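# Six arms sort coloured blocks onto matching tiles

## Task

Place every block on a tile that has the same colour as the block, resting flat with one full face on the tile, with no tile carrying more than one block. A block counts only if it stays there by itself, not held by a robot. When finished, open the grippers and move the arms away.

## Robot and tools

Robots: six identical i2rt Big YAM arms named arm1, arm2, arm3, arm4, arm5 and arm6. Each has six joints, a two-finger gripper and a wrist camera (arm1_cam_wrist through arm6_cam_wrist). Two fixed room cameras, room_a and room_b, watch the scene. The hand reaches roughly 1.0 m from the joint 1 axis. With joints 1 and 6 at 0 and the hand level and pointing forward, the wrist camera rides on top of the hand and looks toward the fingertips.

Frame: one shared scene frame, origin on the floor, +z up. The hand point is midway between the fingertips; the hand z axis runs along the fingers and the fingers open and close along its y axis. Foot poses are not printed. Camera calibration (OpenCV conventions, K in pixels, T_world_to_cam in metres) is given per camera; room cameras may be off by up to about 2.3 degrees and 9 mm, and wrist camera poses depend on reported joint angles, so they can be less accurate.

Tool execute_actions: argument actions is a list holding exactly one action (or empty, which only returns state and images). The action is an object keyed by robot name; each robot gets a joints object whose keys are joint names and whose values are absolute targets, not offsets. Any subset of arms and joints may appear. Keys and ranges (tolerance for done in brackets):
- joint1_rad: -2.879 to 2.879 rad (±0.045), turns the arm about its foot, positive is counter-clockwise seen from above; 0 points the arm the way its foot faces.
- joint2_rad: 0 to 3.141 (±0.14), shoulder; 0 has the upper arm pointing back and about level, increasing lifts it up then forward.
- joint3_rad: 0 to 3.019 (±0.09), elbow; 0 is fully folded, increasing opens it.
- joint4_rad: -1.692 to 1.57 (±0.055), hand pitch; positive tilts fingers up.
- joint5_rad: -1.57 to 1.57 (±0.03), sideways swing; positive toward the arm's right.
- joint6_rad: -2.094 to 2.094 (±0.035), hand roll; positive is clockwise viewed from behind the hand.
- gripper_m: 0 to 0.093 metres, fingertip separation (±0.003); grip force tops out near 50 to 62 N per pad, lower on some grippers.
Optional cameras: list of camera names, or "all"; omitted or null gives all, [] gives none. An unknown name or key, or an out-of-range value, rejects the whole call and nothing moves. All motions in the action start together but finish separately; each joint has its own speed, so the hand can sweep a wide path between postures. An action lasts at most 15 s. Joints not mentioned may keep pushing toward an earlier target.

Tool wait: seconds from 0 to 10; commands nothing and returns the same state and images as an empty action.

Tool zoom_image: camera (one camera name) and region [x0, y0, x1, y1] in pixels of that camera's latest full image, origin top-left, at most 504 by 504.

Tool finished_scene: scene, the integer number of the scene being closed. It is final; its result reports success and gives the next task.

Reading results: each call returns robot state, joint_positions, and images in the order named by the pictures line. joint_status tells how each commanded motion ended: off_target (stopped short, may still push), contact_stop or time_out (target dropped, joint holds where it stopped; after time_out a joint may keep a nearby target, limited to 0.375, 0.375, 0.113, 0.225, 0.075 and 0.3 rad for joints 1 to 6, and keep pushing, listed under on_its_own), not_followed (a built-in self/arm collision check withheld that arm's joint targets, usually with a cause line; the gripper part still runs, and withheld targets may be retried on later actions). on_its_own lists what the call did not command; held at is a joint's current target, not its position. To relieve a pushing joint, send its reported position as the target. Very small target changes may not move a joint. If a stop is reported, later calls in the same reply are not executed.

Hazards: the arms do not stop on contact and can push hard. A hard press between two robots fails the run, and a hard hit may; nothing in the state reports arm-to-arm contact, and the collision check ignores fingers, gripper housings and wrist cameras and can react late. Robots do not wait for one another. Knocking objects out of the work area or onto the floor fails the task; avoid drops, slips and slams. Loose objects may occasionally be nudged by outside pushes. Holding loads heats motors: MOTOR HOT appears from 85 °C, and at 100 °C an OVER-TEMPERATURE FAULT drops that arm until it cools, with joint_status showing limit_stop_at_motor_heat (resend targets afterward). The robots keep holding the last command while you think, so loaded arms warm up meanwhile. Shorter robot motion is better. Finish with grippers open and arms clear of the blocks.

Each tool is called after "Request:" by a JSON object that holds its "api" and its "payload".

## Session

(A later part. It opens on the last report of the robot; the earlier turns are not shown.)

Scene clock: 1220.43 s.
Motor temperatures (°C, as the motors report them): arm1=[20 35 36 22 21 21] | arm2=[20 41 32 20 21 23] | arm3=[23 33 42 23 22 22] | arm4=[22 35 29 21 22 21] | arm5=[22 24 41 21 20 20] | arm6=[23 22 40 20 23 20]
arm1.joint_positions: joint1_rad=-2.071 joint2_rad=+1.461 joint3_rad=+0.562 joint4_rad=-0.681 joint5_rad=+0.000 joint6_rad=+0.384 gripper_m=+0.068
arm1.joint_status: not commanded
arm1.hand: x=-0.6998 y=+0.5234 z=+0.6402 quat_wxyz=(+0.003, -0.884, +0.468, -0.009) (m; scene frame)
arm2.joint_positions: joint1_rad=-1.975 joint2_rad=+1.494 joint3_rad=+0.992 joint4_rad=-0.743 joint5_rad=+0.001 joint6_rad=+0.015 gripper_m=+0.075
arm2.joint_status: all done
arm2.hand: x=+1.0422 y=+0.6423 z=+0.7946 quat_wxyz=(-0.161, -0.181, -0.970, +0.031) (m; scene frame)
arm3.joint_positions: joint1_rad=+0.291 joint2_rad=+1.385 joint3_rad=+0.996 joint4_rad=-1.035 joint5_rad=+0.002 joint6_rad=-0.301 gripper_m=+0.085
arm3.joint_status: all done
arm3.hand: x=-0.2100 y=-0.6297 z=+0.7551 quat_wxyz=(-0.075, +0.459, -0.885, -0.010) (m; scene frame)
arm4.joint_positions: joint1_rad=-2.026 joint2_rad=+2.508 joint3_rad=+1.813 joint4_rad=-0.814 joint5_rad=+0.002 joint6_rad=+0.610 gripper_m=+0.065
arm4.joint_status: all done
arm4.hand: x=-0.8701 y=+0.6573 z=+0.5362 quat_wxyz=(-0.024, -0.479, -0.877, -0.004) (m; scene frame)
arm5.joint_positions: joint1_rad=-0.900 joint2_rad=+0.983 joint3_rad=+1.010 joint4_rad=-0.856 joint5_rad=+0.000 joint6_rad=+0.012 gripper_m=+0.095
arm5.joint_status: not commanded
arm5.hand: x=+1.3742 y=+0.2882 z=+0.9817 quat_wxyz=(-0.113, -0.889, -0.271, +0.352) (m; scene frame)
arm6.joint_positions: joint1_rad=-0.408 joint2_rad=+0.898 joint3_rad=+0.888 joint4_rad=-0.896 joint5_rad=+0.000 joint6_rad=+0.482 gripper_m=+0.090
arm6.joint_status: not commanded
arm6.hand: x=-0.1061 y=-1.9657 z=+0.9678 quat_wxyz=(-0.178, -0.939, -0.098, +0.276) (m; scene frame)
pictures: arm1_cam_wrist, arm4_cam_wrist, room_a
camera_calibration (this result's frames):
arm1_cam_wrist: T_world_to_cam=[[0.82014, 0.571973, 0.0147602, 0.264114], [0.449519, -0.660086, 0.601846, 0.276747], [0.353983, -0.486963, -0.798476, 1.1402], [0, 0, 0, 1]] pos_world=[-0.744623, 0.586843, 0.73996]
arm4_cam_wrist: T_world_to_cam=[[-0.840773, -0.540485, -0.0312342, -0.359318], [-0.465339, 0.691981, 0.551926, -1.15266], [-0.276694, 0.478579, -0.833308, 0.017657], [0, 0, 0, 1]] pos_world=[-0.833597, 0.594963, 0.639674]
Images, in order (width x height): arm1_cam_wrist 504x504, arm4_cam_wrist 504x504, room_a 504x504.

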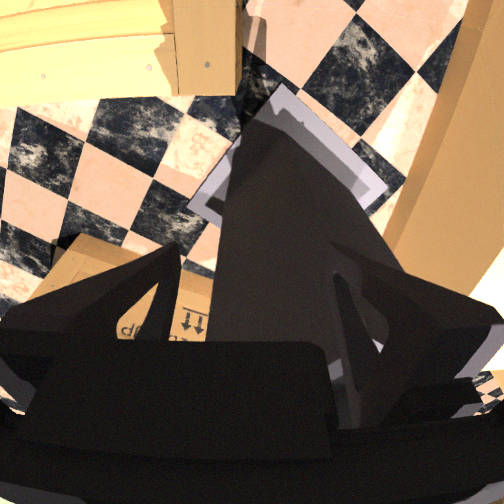

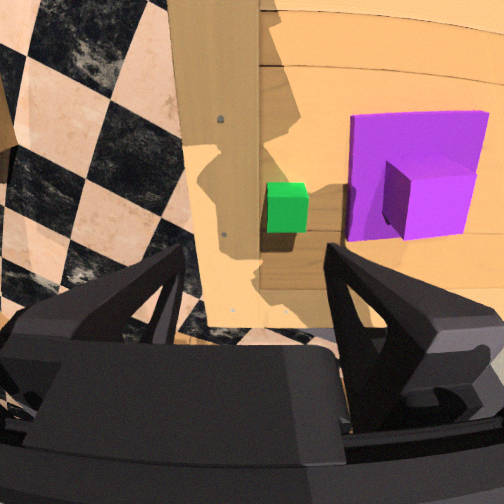

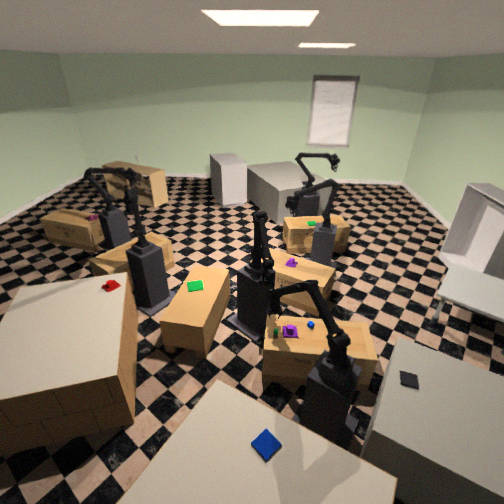

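Request:
{"api": "execute_actions", "payload": {"actions": [{"arm4":{"joints":{"joint1_rad":-2.53,"joint2_rad":2.51,"joint3_rad":1.675,"joint4_rad":-0.71,"joint6_rad":-0.395,"gripper_m":0.08}},"arm1":{"joints":{"joint1_rad":-2.095,"joint2_rad":2.29,"joint3_rad":1.335,"joint4_rad":-0.57}},"arm3":{"joints":{"joint2_rad":1.0,"joint3_rad":0.9,"joint1_rad":-0.3}},"arm2":{"joints":{"joint2_rad":1.0,"joint3_rad":0.9,"joint1_rad":-1.4}}}], "cameras": ["arm4_cam_wrist","arm1_cam_wrist"]}}

Scene clock: 1296.27 s.
Motor temperatures (°C, as the motors report them): arm1=[20 34 36 22 21 21] | arm2=[20 37 34 20 21 23] | arm3=[23 29 42 23 22 22] | arm4=[22 36 30 21 22 21] | arm5=[22 24 41 21 20 20] | arm6=[23 22 40 20 23 20]
arm1.joint_positions: joint1_rad=-2.080 joint2_rad=+2.303 joint3_rad=+1.299 joint4_rad=-0.572 joint5_rad=+0.000 joint6_rad=+0.384 gripper_m=+0.068
arm1.joint_status: all done
arm1.hand: x=-0.8995 y=+0.6644 z=+0.4672 quat_wxyz=(+0.004, -0.882, +0.472, -0.007) (m; scene frame)
arm2.joint_positions: joint1_rad=-1.408 joint2_rad=+0.994 joint3_rad=+0.887 joint4_rad=-0.743 joint5_rad=-0.001 joint6_rad=+0.015 gripper_m=+0.075
arm2.joint_status: all done
arm2.hand: x=+1.0025 y=+0.8957 z=+0.9551 quat_wxyz=(-0.350, +0.094, -0.931, -0.037) (m; scene frame)
arm3.joint_positions: joint1_rad=-0.296 joint2_rad=+0.988 joint3_rad=+0.877 joint4_rad=-1.036 joint5_rad=+0.000 joint6_rad=-0.301 gripper_m=+0.085
arm3.joint_status: all done
arm3.hand: x=-0.1841 y=-0.8541 z=+0.8463 quat_wxyz=(-0.212, +0.180, -0.960, +0.026) (m; scene frame)
arm4.joint_positions: joint1_rad=-2.528 joint2_rad=+2.507 joint3_rad=+1.672 joint4_rad=-0.721 joint5_rad=+0.000 joint6_rad=-0.382 gripper_m=+0.080
arm4.joint_status: all done
arm4.hand: x=-1.1014 y=+0.4272 z=+0.4978 quat_wxyz=(+0.000, -0.252, -0.968, +0.001) (m; scene frame)
arm5.joint_positions: joint1_rad=-0.900 joint2_rad=+0.983 joint3_rad=+1.010 joint4_rad=-0.856 joint5_rad=+0.000 joint6_rad=+0.012 gripper_m=+0.095
arm5.joint_status: not commanded
arm5.hand: x=+1.3742 y=+0.2882 z=+0.9817 quat_wxyz=(-0.113, -0.889, -0.271, +0.352) (m; scene frame)
arm6.joint_positions: joint1_rad=-0.408 joint2_rad=+0.898 joint3_rad=+0.888 joint4_rad=-0.896 joint5_rad=+0.000 joint6_rad=+0.482 gripper_m=+0.090
arm6.joint_status: not commanded
arm6.hand: x=-0.1061 y=-1.9657 z=+0.9678 quat_wxyz=(-0.178, -0.939, -0.098, +0.276) (m; scene frame)
pictures: arm1_cam_wrist, arm4_cam_wrist
camera_calibration (this result's frames):
arm1_cam_wrist: T_world_to_cam=[[0.824935, 0.565065, 0.0135528, 0.359259], [0.445697, -0.665042, 0.599227, 0.564841], [0.347615, -0.488282, -0.800465, 1.13747], [0, 0, 0, 1]] pos_world=[-0.943515, 0.728044, 0.567166]
arm4_cam_wrist: T_world_to_cam=[[-0.487251, -0.873259, 0.00199335, -0.164394], [-0.708595, 0.396706, 0.583539, -1.23738], [-0.510372, 0.282918, -0.812083, -0.152563], [0, 0, 0, 1]] pos_world=[-1.03477, 0.390482, 0.598496]
Images, in order (width x height): arm1_cam_wrist 504x504, arm4_cam_wrist 504x504.

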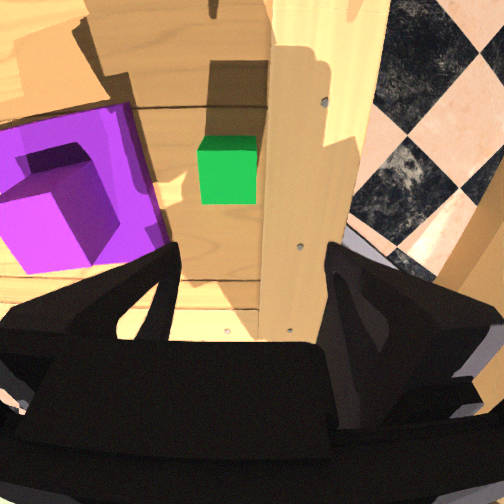

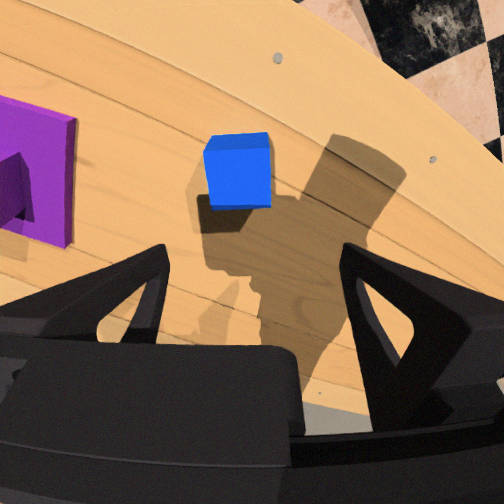

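Request:
{"api": "execute_actions", "payload": {"actions": [{"arm4":{"joints":{"joint1_rad":-2.495,"joint2_rad":2.705,"joint3_rad":1.838,"joint4_rad":-0.665,"joint6_rad":-0.41}},"arm1":{"joints":{"joint1_rad":-2.065,"joint2_rad":2.463,"joint3_rad":1.445,"joint4_rad":-0.50}}}], "cameras": ["arm4_cam_wrist","arm1_cam_wrist"]}}

Scene clock: 1341.73 s.
Motor temperatures (°C, as the motors report them): arm1=[20 37 38 22 21 21] | arm2=[20 35 37 20 21 23] | arm3=[23 28 45 23 22 22] | arm4=[22 36 29 21 22 21] | arm5=[22 24 41 21 20 20] | arm6=[23 21 40 20 23 20]
arm1.joint_positions: joint1_rad=-2.080 joint2_rad=+2.473 joint3_rad=+1.432 joint4_rad=-0.503 joint5_rad=+0.000 joint6_rad=+0.384 gripper_m=+0.068
arm1.joint_status: all done
arm1.hand: x=-0.9244 y=+0.6820 z=+0.4046 quat_wxyz=(+0.005, -0.882, +0.472, +0.009) (m; scene frame)
arm2.joint_positions: joint1_rad=-1.408 joint2_rad=+0.994 joint3_rad=+0.887 joint4_rad=-0.743 joint5_rad=-0.001 joint6_rad=+0.015 gripper_m=+0.075
arm2.joint_status: not commanded
arm2.hand: x=+1.0025 y=+0.8957 z=+0.9551 quat_wxyz=(-0.350, +0.094, -0.931, -0.037) (m; scene frame)
arm3.joint_positions: joint1_rad=-0.296 joint2_rad=+0.988 joint3_rad=+0.877 joint4_rad=-1.036 joint5_rad=+0.000 joint6_rad=-0.301 gripper_m=+0.085
arm3.joint_status: not commanded
arm3.hand: x=-0.1841 y=-0.8541 z=+0.8463 quat_wxyz=(-0.212, +0.180, -0.960, +0.026) (m; scene frame)
arm4.joint_positions: joint1_rad=-2.494 joint2_rad=+2.699 joint3_rad=+1.819 joint4_rad=-0.675 joint5_rad=+0.000 joint6_rad=-0.398 gripper_m=+0.080
arm4.joint_status: all done
arm4.hand: x=-1.0771 y=+0.4315 z=+0.4174 quat_wxyz=(-0.001, -0.228, -0.974, +0.002) (m; scene frame)
arm5.joint_positions: joint1_rad=-0.900 joint2_rad=+0.983 joint3_rad=+1.010 joint4_rad=-0.856 joint5_rad=+0.000 joint6_rad=+0.012 gripper_m=+0.095
arm5.joint_status: not commanded
arm5.hand: x=+1.3742 y=+0.2882 z=+0.9817 quat_wxyz=(-0.113, -0.889, -0.271, +0.352) (m; scene frame)
arm6.joint_positions: joint1_rad=-0.408 joint2_rad=+0.898 joint3_rad=+0.888 joint4_rad=-0.896 joint5_rad=+0.000 joint6_rad=+0.482 gripper_m=+0.090
arm6.joint_status: not commanded
arm6.hand: x=-0.1061 y=-1.9657 z=+0.9678 quat_wxyz=(-0.178, -0.939, -0.098, +0.276) (m; scene frame)
pictures: arm1_cam_wrist, arm4_cam_wrist
camera_calibration (this result's frames):
arm1_cam_wrist: T_world_to_cam=[[0.82499, 0.565143, 0.00221171, 0.375252], [0.461049, -0.675288, 0.575691, 0.655809], [0.326841, -0.47392, -0.817664, 1.08262], [0, 0, 0, 1]] pos_world=[-0.965784, 0.743864, 0.506846]
arm4_cam_wrist: T_world_to_cam=[[-0.443708, -0.896169, 0.00203445, -0.0918814], [-0.72783, 0.361684, 0.582622, -1.18018], [-0.522863, 0.257033, -0.812741, -0.208694], [0, 0, 0, 1]] pos_world=[-1.00886, 0.398153, 0.518173]
Images, in order (width x height): arm1_cam_wrist 504x504, arm4_cam_wrist 504x504.

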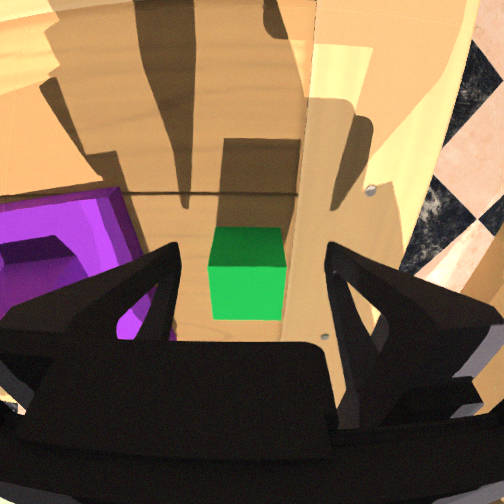

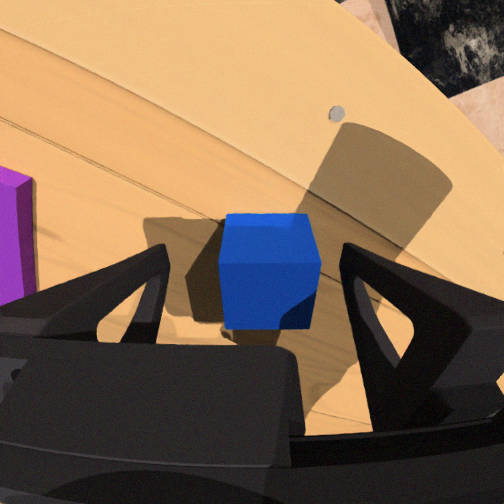

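Request:
{"api": "execute_actions", "payload": {"actions": [{"arm4":{"joints":{"gripper_m":0.026}},"arm1":{"joints":{"joint4_rad":-0.545,"gripper_m":0.021}}}], "cameras": ["arm4_cam_wrist","arm1_cam_wrist"]}}

Scene clock: 1350.47 s.
Motor temperatures (°C, as the motors report them): arm1=[20 37 37 22 21 21] | arm2=[20 34 37 20 21 23] | arm3=[23 27 45 23 22 22] | arm4=[22 36 29 21 22 21] | arm5=[22 24 41 21 20 20] | arm6=[23 21 40 20 23 20]
arm1.joint_positions: joint1_rad=-2.080 joint2_rad=+2.473 joint3_rad=+1.432 joint4_rad=-0.535 joint5_rad=+0.000 joint6_rad=+0.384 gripper_m=+0.031
arm1.joint_status: gripper_m off_target (ended at +0.031, target +0.021); the others done
arm1.hand: x=-0.9179 y=+0.6776 z=+0.4046 quat_wxyz=(+0.003, -0.882, +0.472, -0.007) (m; scene frame)
arm2.joint_positions: joint1_rad=-1.408 joint2_rad=+0.994 joint3_rad=+0.887 joint4_rad=-0.743 joint5_rad=-0.001 joint6_rad=+0.015 gripper_m=+0.075
arm2.joint_status: not commanded
arm2.hand: x=+1.0025 y=+0.8957 z=+0.9551 quat_wxyz=(-0.350, +0.094, -0.931, -0.037) (m; scene frame)
arm3.joint_positions: joint1_rad=-0.296 joint2_rad=+0.988 joint3_rad=+0.877 joint4_rad=-1.036 joint5_rad=+0.000 joint6_rad=-0.301 gripper_m=+0.085
arm3.joint_status: not commanded
arm3.hand: x=-0.1841 y=-0.8541 z=+0.8463 quat_wxyz=(-0.212, +0.180, -0.960, +0.026) (m; scene frame)
arm4.joint_positions: joint1_rad=-2.494 joint2_rad=+2.699 joint3_rad=+1.819 joint4_rad=-0.675 joint5_rad=+0.001 joint6_rad=-0.398 gripper_m=+0.037
arm4.joint_status: gripper_m off_target (ended at +0.037, target +0.026)
arm4.hand: x=-1.0772 y=+0.4314 z=+0.4174 quat_wxyz=(-0.001, -0.227, -0.974, +0.002) (m; scene frame)
arm5.joint_positions: joint1_rad=-0.900 joint2_rad=+0.983 joint3_rad=+1.010 joint4_rad=-0.856 joint5_rad=+0.000 joint6_rad=+0.012 gripper_m=+0.095
arm5.joint_status: not commanded
arm5.hand: x=+1.3742 y=+0.2882 z=+0.9817 quat_wxyz=(-0.113, -0.889, -0.271, +0.352) (m; scene frame)
arm6.joint_positions: joint1_rad=-0.408 joint2_rad=+0.898 joint3_rad=+0.888 joint4_rad=-0.896 joint5_rad=+0.000 joint6_rad=+0.482 gripper_m=+0.090
arm6.joint_status: not commanded
arm6.hand: x=-0.1061 y=-1.9657 z=+0.9678 quat_wxyz=(-0.178, -0.939, -0.098, +0.276) (m; scene frame)
pictures: arm1_cam_wrist, arm4_cam_wrist
camera_calibration (this result's frames):
arm1_cam_wrist: T_world_to_cam=[[0.824932, 0.565066, 0.0136911, 0.367783], [0.445506, -0.664915, 0.59951, 0.618953], [0.347866, -0.488456, -0.80025, 1.10053], [0, 0, 0, 1]] pos_world=[-0.961981, 0.74129, 0.504597]
arm4_cam_wrist: T_world_to_cam=[[-0.443025, -0.896506, 0.00238774, -0.0912076], [-0.727936, 0.361275, 0.582743, -1.18019], [-0.523296, 0.256432, -0.812653, -0.208951], [0, 0, 0, 1]] pos_world=[-1.00885, 0.398187, 0.518162]
Images, in order (width x height): arm1_cam_wrist 504x504, arm4_cam_wrist 504x504.

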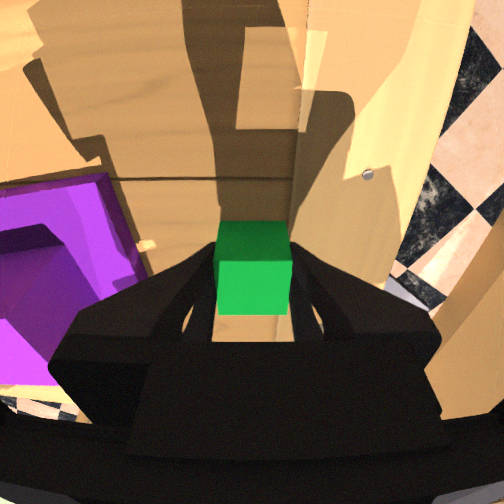

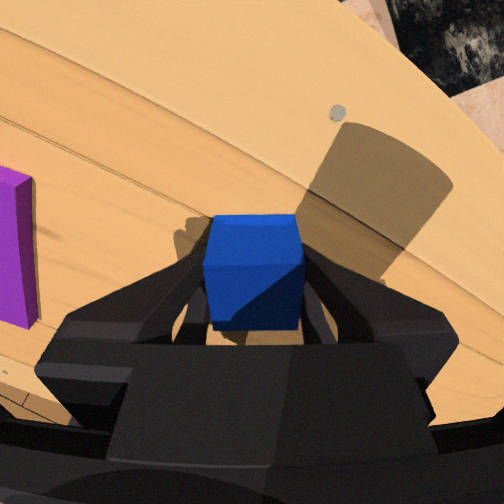

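Request:
{"api": "execute_actions", "payload": {"actions": [{"arm4":{"joints":{"joint2_rad":1.80,"joint3_rad":1.0,"joint4_rad":-0.76}},"arm1":{"joints":{"joint2_rad":1.9,"joint3_rad":0.875,"joint4_rad":-0.53}}}], "cameras": ["arm4_cam_wrist","arm1_cam_wrist"]}}

Request:
{"api": "execute_actions", "payload": {"actions": [{"arm4":{"joints":{"joint1_rad":-0.215,"joint2_rad":1.49,"joint3_rad":0.92,"joint4_rad":-0.985,"joint6_rad":0.0}},"arm1":{"joints":{"joint1_rad":2.2,"joint2_rad":2.28,"joint3_rad":1.575,"joint4_rad":-0.81,"joint6_rad":-0.42}}}], "cameras": ["arm4_cam_wrist","arm1_cam_wrist","room_a"]}}

Scene clock: 1421.07 s.
Motor temperatures (°C, as the motors report them): arm1=[20 37 36 22 21 21] | arm2=[20 33 38 20 21 23] | arm3=[23 26 46 23 22 22] | arm4=[22 37 29 21 22 21] | arm5=[22 24 41 21 20 20] | arm6=[23 21 40 20 23 20]
arm1.joint_positions: joint1_rad=-2.080 joint2_rad=+1.894 joint3_rad=+0.880 joint4_rad=-0.533 joint5_rad=+0.000 joint6_rad=+0.384 gripper_m=+0.031
arm1.joint_status: all done
arm1.hand: x=-0.8054 y=+0.5991 z=+0.5676 quat_wxyz=(+0.005, -0.882, +0.472, +0.007) (m; scene frame)
arm2.joint_positions: joint1_rad=-1.408 joint2_rad=+0.994 joint3_rad=+0.887 joint4_rad=-0.743 joint5_rad=-0.001 joint6_rad=+0.015 gripper_m=+0.075
arm2.joint_status: not commanded
arm2.hand: x=+1.0025 y=+0.8957 z=+0.9551 quat_wxyz=(-0.350, +0.094, -0.931, -0.037) (m; scene frame)
arm3.joint_positions: joint1_rad=-0.296 joint2_rad=+0.988 joint3_rad=+0.877 joint4_rad=-1.036 joint5_rad=+0.000 joint6_rad=-0.301 gripper_m=+0.085
arm3.joint_status: not commanded
arm3.hand: x=-0.1841 y=-0.8541 z=+0.8463 quat_wxyz=(-0.212, +0.180, -0.960, +0.026) (m; scene frame)
arm4.joint_positions: joint1_rad=-2.494 joint2_rad=+1.807 joint3_rad=+0.995 joint4_rad=-0.747 joint5_rad=+0.001 joint6_rad=-0.398 gripper_m=+0.037
arm4.joint_status: all done
arm4.hand: x=-1.2043 y=+0.5788 z=+0.6887 quat_wxyz=(+0.001, -0.227, -0.974, +0.001) (m; scene frame)
arm5.joint_positions: joint1_rad=-0.900 joint2_rad=+0.983 joint3_rad=+1.010 joint4_rad=-0.856 joint5_rad=+0.000 joint6_rad=+0.012 gripper_m=+0.095
arm5.joint_status: not commanded
arm5.hand: x=+1.3742 y=+0.2882 z=+0.9817 quat_wxyz=(-0.113, -0.889, -0.271, +0.352) (m; scene frame)
arm6.joint_positions: joint1_rad=-0.408 joint2_rad=+0.898 joint3_rad=+0.888 joint4_rad=-0.896 joint5_rad=+0.000 joint6_rad=+0.482 gripper_m=+0.090
arm6.joint_status: not commanded
arm6.hand: x=-0.1061 y=-1.9657 z=+0.9678 quat_wxyz=(-0.178, -0.939, -0.098, +0.276) (m; scene frame)
pictures: arm1_cam_wrist, arm4_cam_wrist
camera_calibration (this result's frames):
arm1_cam_wrist: T_world_to_cam=[[0.824997, 0.565128, 0.00317979, 0.32305], [0.459762, -0.67443, 0.577723, 0.448433], [0.328632, -0.475158, -0.816227, 1.13905], [0, 0, 0, 1]] pos_world=[-0.847015, 0.661098, 0.669623]
arm4_cam_wrist: T_world_to_cam=[[-0.443026, -0.896509, 0.000909401, -0.0150509], [-0.726475, 0.359594, 0.585599, -1.48337], [-0.525321, 0.258775, -0.8106, -0.0979714], [0, 0, 0, 1]] pos_world=[-1.13576, 0.545269, 0.789255]
Images, in order (width x height): arm1_cam_wrist 504x504, arm4_cam_wrist 504x504.

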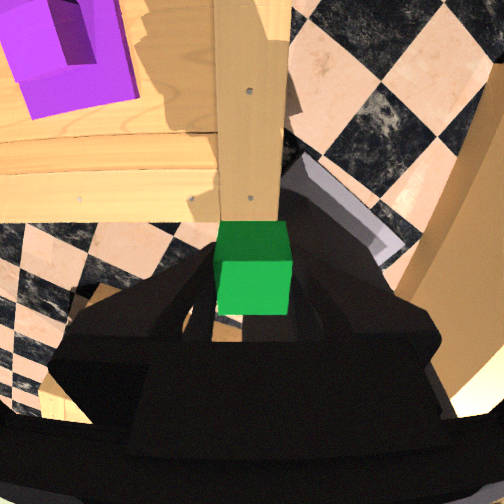

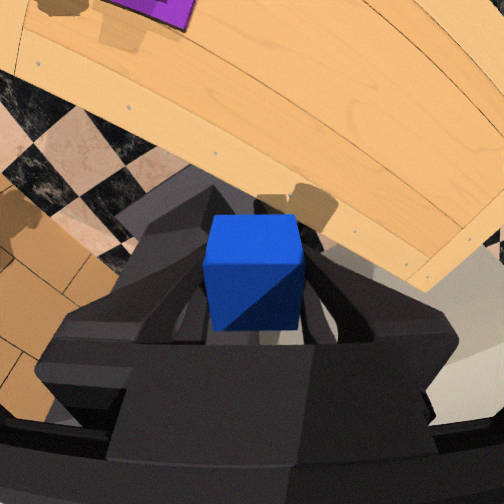

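Scene clock: 1424.40 s.
Motor temperatures (°C, as the motors report them): arm1=[20 37 36 22 21 21] | arm2=[20 33 38 20 21 23] | arm3=[23 26 46 23 22 22] | arm4=[22 36 29 21 22 21] | arm5=[22 24 41 21 20 20] | arm6=[23 21 40 20 23 20]
arm1.joint_positions: joint1_rad=+2.213 joint2_rad=+2.273 joint3_rad=+1.586 joint4_rad=-0.800 joint5_rad=-0.002 joint6_rad=-0.407 gripper_m=+0.031
arm1.joint_status: all done
arm1.hand: x=+0.0762 y=+0.6973 z=+0.5680 quat_wxyz=(-0.047, +0.461, -0.886, -0.002) (m; scene frame)
arm2.joint_positions: joint1_rad=-1.408 joint2_rad=+0.994 joint3_rad=+0.887 joint4_rad=-0.743 joint5_rad=-0.001 joint6_rad=+0.015 gripper_m=+0.075
arm2.joint_status: not commanded
arm2.hand: x=+1.0025 y=+0.8957 z=+0.9551 quat_wxyz=(-0.350, +0.094, -0.931, -0.037) (m; scene frame)
arm3.joint_positions: joint1_rad=-0.296 joint2_rad=+0.988 joint3_rad=+0.877 joint4_rad=-1.036 joint5_rad=+0.000 joint6_rad=-0.301 gripper_m=+0.085
arm3.joint_status: not commanded
arm3.hand: x=-0.1841 y=-0.8541 z=+0.8463 quat_wxyz=(-0.212, +0.180, -0.960, +0.026) (m; scene frame)
arm4.joint_positions: joint1_rad=-0.211 joint2_rad=+1.481 joint3_rad=+0.907 joint4_rad=-0.969 joint5_rad=-0.001 joint6_rad=-0.012 gripper_m=+0.037
arm4.joint_status: all done
arm4.hand: x=-1.4369 y=+1.2917 z=+0.7980 quat_wxyz=(-0.010, +0.659, -0.752, -0.016) (m; scene frame)
arm5.joint_positions: joint1_rad=-0.900 joint2_rad=+0.983 joint3_rad=+1.010 joint4_rad=-0.856 joint5_rad=+0.000 joint6_rad=+0.012 gripper_m=+0.095
arm5.joint_status: not commanded
arm5.hand: x=+1.3742 y=+0.2882 z=+0.9817 quat_wxyz=(-0.113, -0.889, -0.271, +0.352) (m; scene frame)
arm6.joint_positions: joint1_rad=-0.408 joint2_rad=+0.898 joint3_rad=+0.888 joint4_rad=-0.896 joint5_rad=+0.000 joint6_rad=+0.482 gripper_m=+0.090
arm6.joint_status: not commanded
arm6.hand: x=-0.1061 y=-1.9657 z=+0.9678 quat_wxyz=(-0.178, -0.939, -0.098, +0.276) (m; scene frame)
pictures: arm1_cam_wrist, arm4_cam_wrist, room_a
camera_calibration (this result's frames):
arm1_cam_wrist: T_world_to_cam=[[0.824068, -0.565013, 0.0409004, 0.30697], [-0.500113, -0.691698, 0.520999, 0.226455], [-0.266081, -0.449794, -0.852577, 0.944584], [0, 0, 0, 1]] pos_world=[0.111625, 0.754948, 0.674792]
arm4_cam_wrist: T_world_to_cam=[[0.991102, -0.132592, -0.0116491, 1.60488], [-0.103917, -0.825504, 0.554746, 0.47727], [-0.0831711, -0.5486, -0.831938, 1.37923], [0, 0, 0, 1]] pos_world=[-1.42629, 1.36343, 0.901368]
Images, in order (width x height): arm1_cam_wrist 504x504, arm4_cam_wrist 504x504, room_a 504x504.

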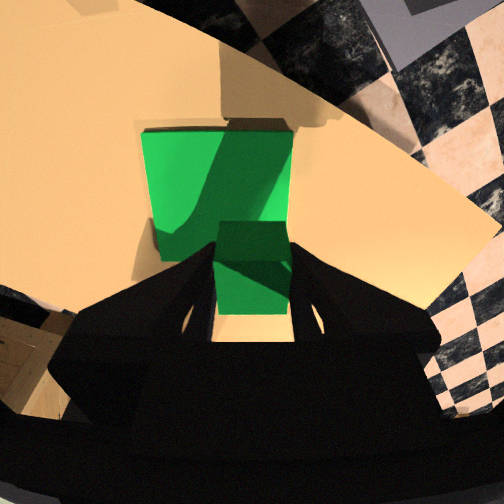

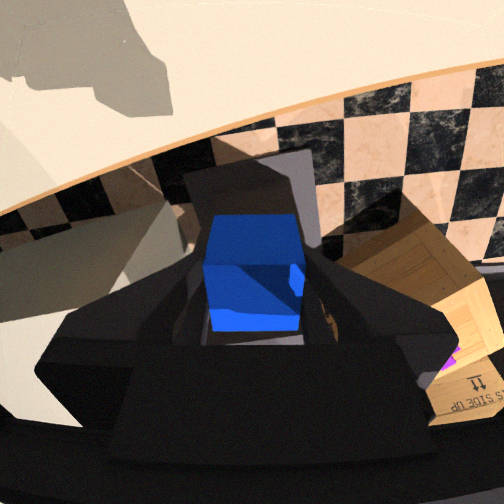

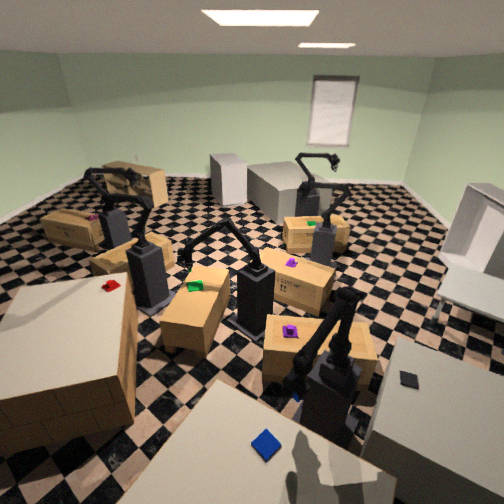

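Request:
{"api": "execute_actions", "payload": {"actions": [{"arm4":{"joints":{"joint2_rad":2.155,"joint3_rad":1.605,"joint4_rad":-1.005}},"arm1":{"joints":{"joint1_rad":2.23,"joint2_rad":2.51,"joint3_rad":1.585,"joint4_rad":-0.645}}}], "cameras": ["arm4_cam_wrist","arm1_cam_wrist"]}}

Scene clock: 1467.10 s.
Motor temperatures (°C, as the motors report them): arm1=[20 38 36 22 21 21] | arm2=[20 32 39 20 21 23] | arm3=[23 26 46 23 22 22] | arm4=[22 34 30 21 22 21] | arm5=[22 24 41 21 20 20] | arm6=[23 21 40 20 23 20]
arm1.joint_positions: joint1_rad=+2.215 joint2_rad=+2.526 joint3_rad=+1.583 joint4_rad=-0.654 joint5_rad=+0.000 joint6_rad=-0.407 gripper_m=+0.031
arm1.joint_status: all done
arm1.hand: x=+0.0385 y=+0.6744 z=+0.4179 quat_wxyz=(+0.008, +0.462, -0.887, +0.002) (m; scene frame)
arm2.joint_positions: joint1_rad=-1.408 joint2_rad=+0.994 joint3_rad=+0.887 joint4_rad=-0.743 joint5_rad=-0.001 joint6_rad=+0.015 gripper_m=+0.075
arm2.joint_status: not commanded
arm2.hand: x=+1.0025 y=+0.8957 z=+0.9551 quat_wxyz=(-0.350, +0.094, -0.931, -0.037) (m; scene frame)
arm3.joint_positions: joint1_rad=-0.296 joint2_rad=+0.988 joint3_rad=+0.877 joint4_rad=-1.036 joint5_rad=+0.000 joint6_rad=-0.301 gripper_m=+0.085
arm3.joint_status: not commanded
arm3.hand: x=-0.1841 y=-0.8541 z=+0.8463 quat_wxyz=(-0.212, +0.180, -0.960, +0.026) (m; scene frame)
arm4.joint_positions: joint1_rad=-0.211 joint2_rad=+2.150 joint3_rad=+1.565 joint4_rad=-0.996 joint5_rad=-0.001 joint6_rad=-0.012 gripper_m=+0.037
arm4.joint_status: all done
arm4.hand: x=-1.4064 y=+1.5088 z=+0.6921 quat_wxyz=(+0.005, +0.659, -0.752, -0.003) (m; scene frame)
arm5.joint_positions: joint1_rad=-0.900 joint2_rad=+0.983 joint3_rad=+1.010 joint4_rad=-0.856 joint5_rad=+0.000 joint6_rad=+0.012 gripper_m=+0.095
arm5.joint_status: not commanded
arm5.hand: x=+1.3742 y=+0.2882 z=+0.9817 quat_wxyz=(-0.113, -0.889, -0.271, +0.352) (m; scene frame)
arm6.joint_positions: joint1_rad=-0.408 joint2_rad=+0.898 joint3_rad=+0.888 joint4_rad=-0.896 joint5_rad=+0.000 joint6_rad=+0.482 gripper_m=+0.090
arm6.joint_status: not commanded
arm6.hand: x=-0.1061 y=-1.9657 z=+0.9678 quat_wxyz=(-0.178, -0.939, -0.098, +0.276) (m; scene frame)
pictures: arm1_cam_wrist, arm4_cam_wrist
camera_calibration (this result's frames):
arm1_cam_wrist: T_world_to_cam=[[0.826874, -0.562384, -0.00210694, 0.347345], [-0.447046, -0.659557, 0.604263, 0.211502], [-0.341217, -0.498707, -0.796782, 0.808841], [0, 0, 0, 1]] pos_world=[0.083331, 0.738214, 0.517399]
arm4_cam_wrist: T_world_to_cam=[[0.99109, -0.132644, -0.0121026, 1.6026], [-0.10035, -0.803348, 0.586993, 0.667672], [-0.0875841, -0.580549, -0.809501, 1.43923], [0, 0, 0, 1]] pos_world=[-1.39527, 1.58449, 0.792538]
Images, in order (width x height): arm1_cam_wrist 504x504, arm4_cam_wrist 504x504.

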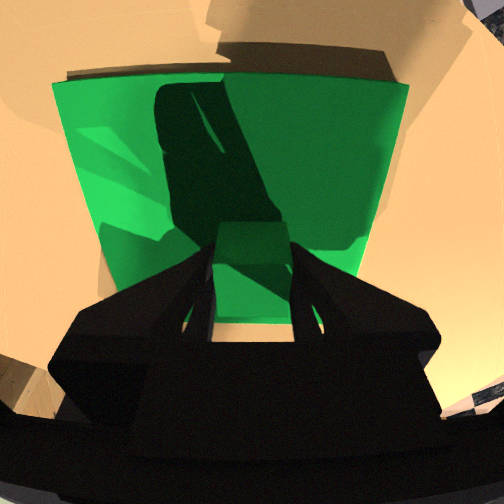

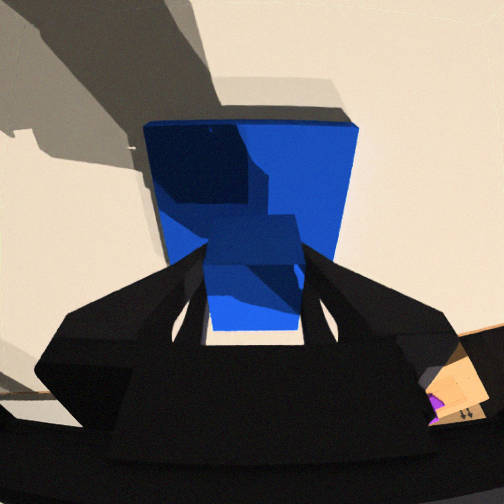

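Request:
{"api": "execute_actions", "payload": {"actions": [{"arm4":{"joints":{"joint2_rad":2.2,"joint4_rad":-0.955}},"arm1":{"joints":{"gripper_m":0.075}}}], "cameras": ["arm4_cam_wrist","arm1_cam_wrist"]}}

Scene clock: 1480.53 s.
Motor temperatures (°C, as the motors report them): arm1=[20 38 36 22 21 21] | arm2=[20 32 39 20 21 23] | arm3=[23 26 47 23 22 22] | arm4=[22 35 31 21 22 21] | arm5=[22 24 41 21 20 20] | arm6=[23 21 40 20 23 20]
arm1.joint_positions: joint1_rad=+2.215 joint2_rad=+2.526 joint3_rad=+1.583 joint4_rad=-0.654 joint5_rad=+0.000 joint6_rad=-0.407 gripper_m=+0.075
arm1.joint_status: all done
arm1.hand: x=+0.0385 y=+0.6744 z=+0.4179 quat_wxyz=(+0.008, +0.462, -0.887, +0.002) (m; scene frame)
arm2.joint_positions: joint1_rad=-1.408 joint2_rad=+0.994 joint3_rad=+0.887 joint4_rad=-0.743 joint5_rad=-0.001 joint6_rad=+0.015 gripper_m=+0.075
arm2.joint_status: not commanded
arm2.hand: x=+1.0025 y=+0.8957 z=+0.9551 quat_wxyz=(-0.350, +0.094, -0.931, -0.037) (m; scene frame)
arm3.joint_positions: joint1_rad=-0.296 joint2_rad=+0.988 joint3_rad=+0.877 joint4_rad=-1.036 joint5_rad=+0.000 joint6_rad=-0.301 gripper_m=+0.085
arm3.joint_status: not commanded
arm3.hand: x=-0.1841 y=-0.8541 z=+0.8463 quat_wxyz=(-0.212, +0.180, -0.960, +0.026) (m; scene frame)
arm4.joint_positions: joint1_rad=-0.211 joint2_rad=+2.178 joint3_rad=+1.567 joint4_rad=-0.973 joint5_rad=-0.001 joint6_rad=-0.012 gripper_m=+0.037
arm4.joint_status: all done
arm4.hand: x=-1.4064 y=+1.5103 z=+0.6763 quat_wxyz=(+0.006, +0.659, -0.752, -0.002) (m; scene frame)
arm5.joint_positions: joint1_rad=-0.900 joint2_rad=+0.983 joint3_rad=+1.010 joint4_rad=-0.856 joint5_rad=+0.000 joint6_rad=+0.012 gripper_m=+0.095
arm5.joint_status: not commanded
arm5.hand: x=+1.3742 y=+0.2882 z=+0.9817 quat_wxyz=(-0.113, -0.889, -0.271, +0.352) (m; scene frame)
arm6.joint_positions: joint1_rad=-0.408 joint2_rad=+0.898 joint3_rad=+0.888 joint4_rad=-0.896 joint5_rad=+0.000 joint6_rad=+0.482 gripper_m=+0.090
arm6.joint_status: not commanded
arm6.hand: x=-0.1061 y=-1.9657 z=+0.9678 quat_wxyz=(-0.178, -0.939, -0.098, +0.276) (m; scene frame)
pictures: arm1_cam_wrist, arm4_cam_wrist
camera_calibration (this result's frames):
arm1_cam_wrist: T_world_to_cam=[[0.826874, -0.562384, -0.00210694, 0.347345], [-0.447046, -0.659557, 0.604263, 0.211502], [-0.341217, -0.498707, -0.796782, 0.808841], [0, 0, 0, 1]] pos_world=[0.083331, 0.738214, 0.517399]
arm4_cam_wrist: T_world_to_cam=[[0.991089, -0.132649, -0.0121377, 1.60259], [-0.100065, -0.801575, 0.589461, 0.674238], [-0.0879209, -0.582993, -0.807706, 1.42928], [0, 0, 0, 1]] pos_world=[-1.39517, 1.58629, 0.776449]
Images, in order (width x height): arm1_cam_wrist 504x504, arm4_cam_wrist 504x504.

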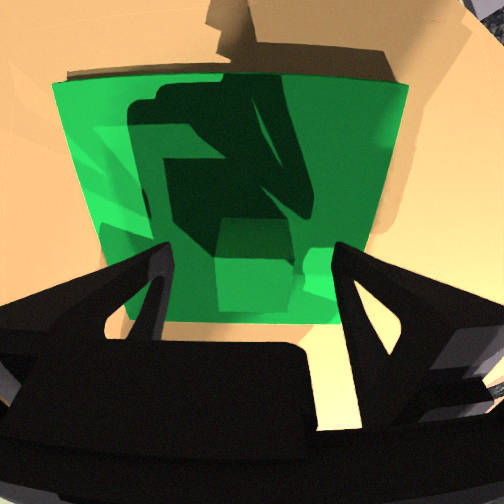

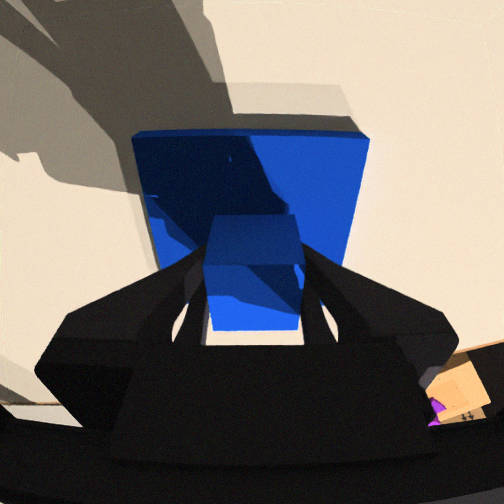

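Request:
{"api": "execute_actions", "payload": {"actions": [{"arm4":{"joints":{"joint2_rad":2.212,"gripper_m":0.08}},"arm1":{"joints":{"joint2_rad":2.3,"joint4_rad":-0.85}}}], "cameras": ["arm4_cam_wrist"]}}

Request:
{"api": "execute_actions", "payload": {"actions": [{"arm4":{"joints":{"joint2_rad":1.8,"joint3_rad":1.45,"joint4_rad":-1.15}},"arm1":{"joints":{"joint2_rad":1.9,"joint3_rad":1.3}}}]}}

Scene clock: 1491.27 s.
Motor temperatures (°C, as the motors report them): arm1=[20 38 36 22 21 21] | arm2=[20 32 39 20 21 23] | arm3=[23 25 47 23 22 22] | arm4=[22 35 32 21 22 21] | arm5=[22 24 41 21 20 20] | arm6=[23 21 41 20 23 20]
arm1.joint_positions: joint1_rad=+2.215 joint2_rad=+2.295 joint3_rad=+1.583 joint4_rad=-0.841 joint5_rad=+0.000 joint6_rad=-0.407 gripper_m=+0.075
arm1.joint_status: all done
arm1.hand: x=+0.0617 y=+0.6894 z=+0.5535 quat_wxyz=(-0.015, +0.462, -0.887, +0.001) (m; scene frame)
arm2.joint_positions: joint1_rad=-1.408 joint2_rad=+0.994 joint3_rad=+0.887 joint4_rad=-0.743 joint5_rad=-0.001 joint6_rad=+0.015 gripper_m=+0.075
arm2.joint_status: not commanded
arm2.hand: x=+1.0025 y=+0.8957 z=+0.9551 quat_wxyz=(-0.350, +0.094, -0.931, -0.037) (m; scene frame)
arm3.joint_positions: joint1_rad=-0.296 joint2_rad=+0.988 joint3_rad=+0.877 joint4_rad=-1.036 joint5_rad=+0.000 joint6_rad=-0.301 gripper_m=+0.085
arm3.joint_status: not commanded
arm3.hand: x=-0.1841 y=-0.8541 z=+0.8463 quat_wxyz=(-0.212, +0.180, -0.960, +0.026) (m; scene frame)
arm4.joint_positions: joint1_rad=-0.211 joint2_rad=+2.180 joint3_rad=+1.567 joint4_rad=-0.973 joint5_rad=-0.001 joint6_rad=-0.012 gripper_m=+0.080
arm4.joint_status: all done
arm4.hand: x=-1.4064 y=+1.5101 z=+0.6756 quat_wxyz=(+0.007, +0.659, -0.752, -0.002) (m; scene frame)
arm5.joint_positions: joint1_rad=-0.900 joint2_rad=+0.983 joint3_rad=+1.010 joint4_rad=-0.856 joint5_rad=+0.000 joint6_rad=+0.012 gripper_m=+0.095
arm5.joint_status: not commanded
arm5.hand: x=+1.3742 y=+0.2882 z=+0.9817 quat_wxyz=(-0.113, -0.889, -0.271, +0.352) (m; scene frame)
arm6.joint_positions: joint1_rad=-0.408 joint2_rad=+0.898 joint3_rad=+0.888 joint4_rad=-0.896 joint5_rad=+0.000 joint6_rad=+0.482 gripper_m=+0.090
arm6.joint_status: not commanded
arm6.hand: x=-0.1061 y=-1.9657 z=+0.9678 quat_wxyz=(-0.178, -0.939, -0.098, +0.276) (m; scene frame)
pictures: arm4_cam_wrist
camera_calibration (this result's frames):
arm4_cam_wrist: T_world_to_cam=[[0.991038, -0.133029, -0.012148, 1.6031], [-0.100265, -0.800867, 0.590388, 0.672479], [-0.0882679, -0.583879, -0.807028, 1.429], [0, 0, 0, 1]] pos_world=[-1.39517, 1.58619, 0.775694]
Images, in order (width x height): arm4_cam_wrist 504x504.

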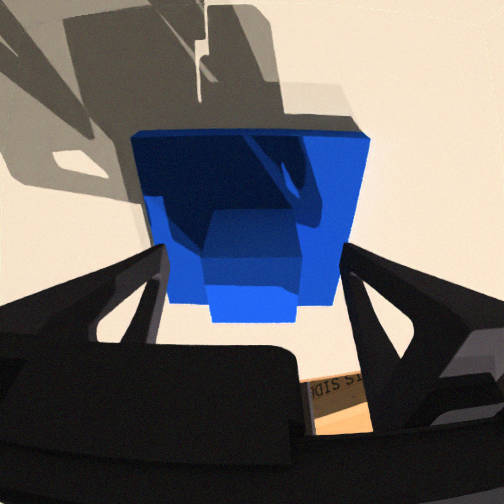

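Scene clock: 1492.70 s.
Motor temperatures (°C, as the motors report them): arm1=[20 38 36 22 21 21] | arm2=[20 32 39 20 21 23] | arm3=[23 25 47 23 22 22] | arm4=[22 35 32 21 22 21] | arm5=[22 24 41 21 20 20] | arm6=[23 21 41 20 23 20]
arm1.joint_positions: joint1_rad=+2.215 joint2_rad=+1.894 joint3_rad=+1.311 joint4_rad=-0.847 joint5_rad=+0.000 joint6_rad=-0.407 gripper_m=+0.075
arm1.joint_status: all done
arm1.hand: x=+0.0114 y=+0.6590 z=+0.6935 quat_wxyz=(-0.076, +0.461, -0.884, -0.004) (m; scene frame)
arm2.joint_positions: joint1_rad=-1.408 joint2_rad=+0.994 joint3_rad=+0.887 joint4_rad=-0.743 joint5_rad=-0.001 joint6_rad=+0.015 gripper_m=+0.075
arm2.joint_status: not commanded
arm2.hand: x=+1.0025 y=+0.8957 z=+0.9551 quat_wxyz=(-0.350, +0.094, -0.931, -0.037) (m; scene frame)
arm3.joint_positions: joint1_rad=-0.296 joint2_rad=+0.988 joint3_rad=+0.877 joint4_rad=-1.036 joint5_rad=+0.000 joint6_rad=-0.301 gripper_m=+0.085
arm3.joint_status: not commanded
arm3.hand: x=-0.1841 y=-0.8541 z=+0.8463 quat_wxyz=(-0.212, +0.180, -0.960, +0.026) (m; scene frame)
arm4.joint_positions: joint1_rad=-0.211 joint2_rad=+1.779 joint3_rad=+1.436 joint4_rad=-1.134 joint5_rad=-0.001 joint6_rad=-0.012 gripper_m=+0.080
arm4.joint_status: all done
arm4.hand: x=-1.4125 y=+1.4555 z=+0.8525 quat_wxyz=(-0.035, +0.658, -0.752, -0.037) (m; scene frame)
arm5.joint_positions: joint1_rad=-0.900 joint2_rad=+0.983 joint3_rad=+1.010 joint4_rad=-0.856 joint5_rad=+0.000 joint6_rad=+0.012 gripper_m=+0.095
arm5.joint_status: not commanded
arm5.hand: x=+1.3742 y=+0.2882 z=+0.9817 quat_wxyz=(-0.113, -0.889, -0.271, +0.352) (m; scene frame)
arm6.joint_positions: joint1_rad=-0.408 joint2_rad=+0.898 joint3_rad=+0.888 joint4_rad=-0.896 joint5_rad=+0.000 joint6_rad=+0.482 gripper_m=+0.090
arm6.joint_status: not commanded
arm6.hand: x=-0.1061 y=-1.9657 z=+0.9678 quat_wxyz=(-0.178, -0.939, -0.098, +0.276) (m; scene frame)
pictures: arm1_cam_wrist, arm2_cam_wrist, arm3_cam_wrist, arm4_cam_wrist, arm5_cam_wrist, arm6_cam_wrist, room_a, room_b
camera_calibration (this result's frames):
arm1_cam_wrist: T_world_to_cam=[[0.822661, -0.564676, 0.0661088, 0.315843], [-0.523791, -0.707564, 0.474338, 0.145311], [-0.221071, -0.424847, -0.877857, 1.01768], [0, 0, 0, 1]] pos_world=[0.0412618, 0.713526, 0.803574]
arm2_cam_wrist: T_world_to_cam=[[0.206406, -0.978461, -0.00318753, 0.673339], [-0.974285, -0.205222, -0.0930142, 1.25381], [0.0903566, 0.0223043, -0.99566, 0.966503], [0, 0, 0, 1]] pos_world=[0.995261, 0.89459, 1.08108]
arm3_cam_wrist: T_world_to_cam=[[0.347873, -0.929838, 0.119943, -0.829931], [-0.925935, -0.320676, 0.199528, -0.611317], [-0.147066, -0.18047, -0.972524, 0.766259], [0, 0, 0, 1]] pos_world=[-0.164638, -0.829449, 0.966724]
arm4_cam_wrist: T_world_to_cam=[[0.991067, -0.132919, -0.0109311, 1.60284], [-0.109756, -0.859422, 0.499346, 0.67318], [-0.0757671, -0.493686, -0.866333, 1.47625], [0, 0, 0, 1]] pos_world=[-1.40279, 1.5204, 0.960296]
arm5_cam_wrist: T_world_to_cam=[[-0.55926, 0.828962, 0.00708161, 0.519871], [0.820788, 0.554904, -0.135606, -1.15553], [-0.116342, -0.0700263, -0.990738, 1.27632], [0, 0, 0, 1]] pos_world=[1.38768, 0.29963, 1.10412]
arm6_cam_wrist: T_world_to_cam=[[-0.269205, 0.916483, -0.295952, 2.06272], [0.955236, 0.29324, 0.0391814, 0.64168], [0.122694, -0.272156, -0.954399, 0.521989], [0, 0, 0, 1]] pos_world=[-0.121707, -1.93655, 1.08351]
Images, in order (width x height): arm1_cam_wrist 504x504, arm2_cam_wrist 504x504, arm3_cam_wrist 504x504, arm4_cam_wrist 504x504, arm5_cam_wrist 504x504, arm6_cam_wrist 504x504, room_a 504x504, room_b 504x504.

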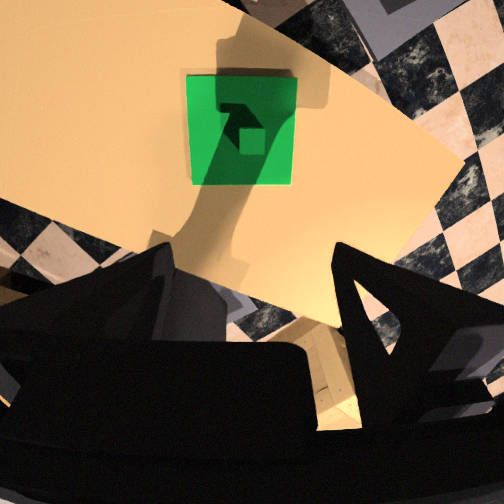

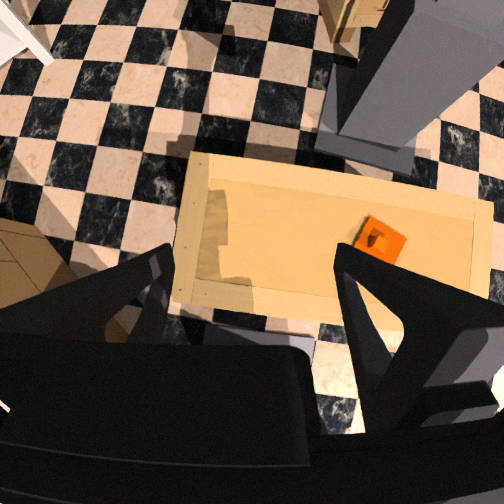

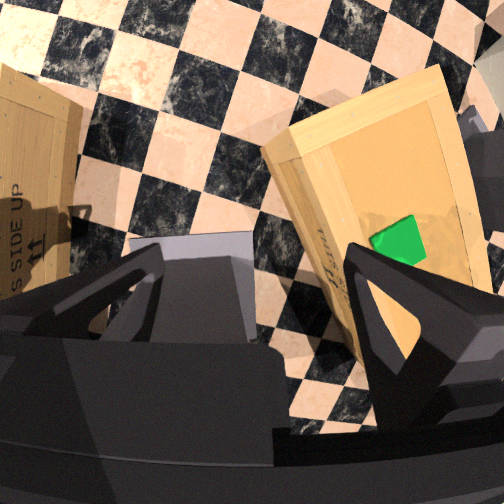

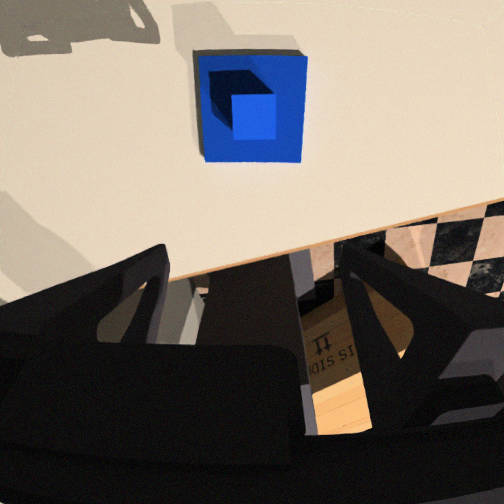

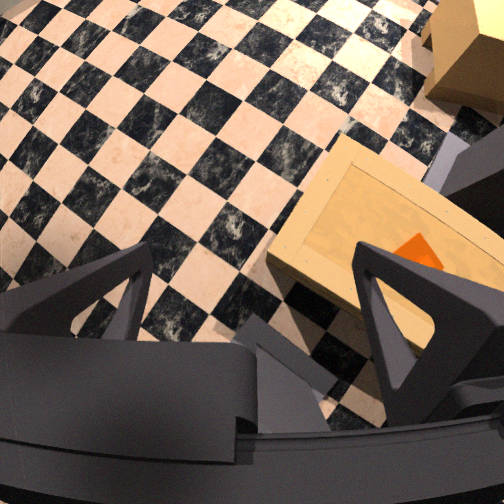

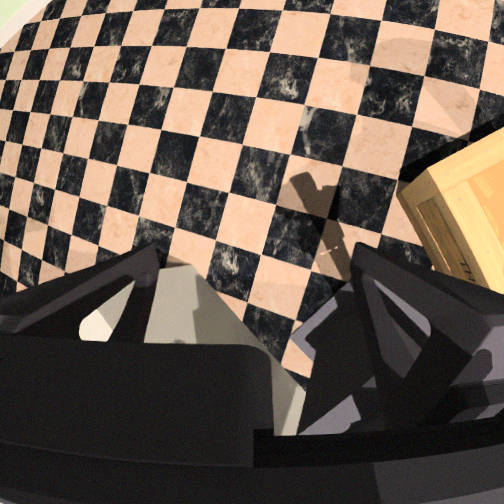

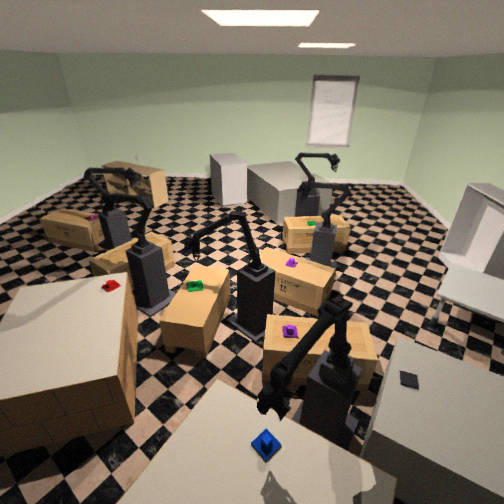

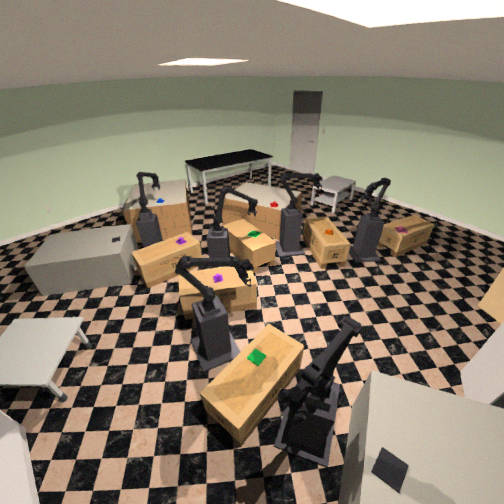

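Quick check of the blocks placed earlier (red, purples, pink).

Request:
{"api": "zoom_image", "payload": {"camera": "room_a", "region": [70, 200, 320, 350]}}

Request:
{"api": "zoom_image", "payload": {"camera": "room_b", "region": [370, 205, 440, 250]}}

Request:
{"api": "zoom_image", "payload": {"camera": "room_b", "region": [160, 190, 300, 295]}}

Region (70, 200, 320, 350) of room_a's 504x504 image, scaled by 2.016, with more detail than that image has; it fills the top 302 rows of this view, and the rest is white.

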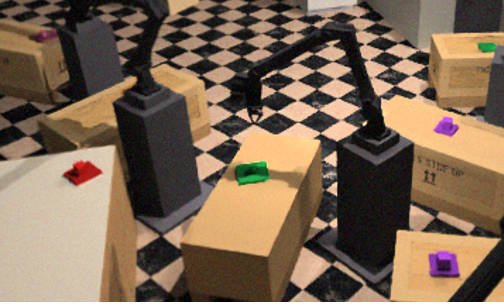

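Region (370, 205, 440, 250) of room_b's 504x504 image, scaled by 7.200, with more detail than that image has; it fills the top 324 rows of this view, and the rest is white.

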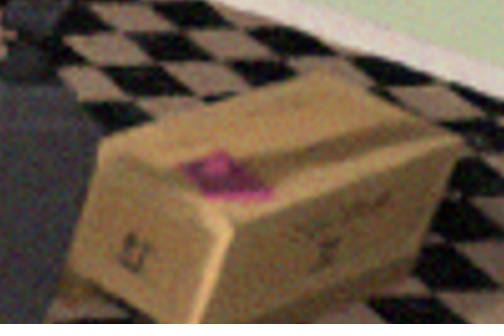

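Region (160, 190, 300, 295) of room_b's 504x504 image, scaled by 3.600, with more detail than that image has; it fills the top 378 rows of this view, and the rest is white.

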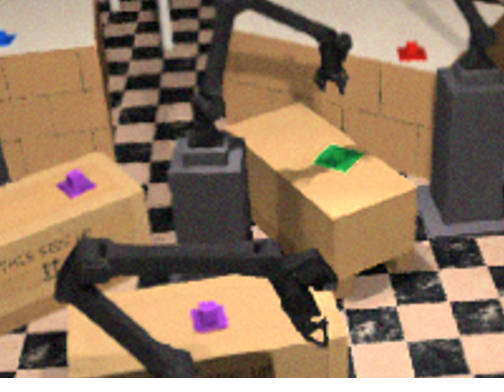

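Request:
{"api": "finished_scene", "payload": {"scene": 2}}

The scene is finished: the task was done.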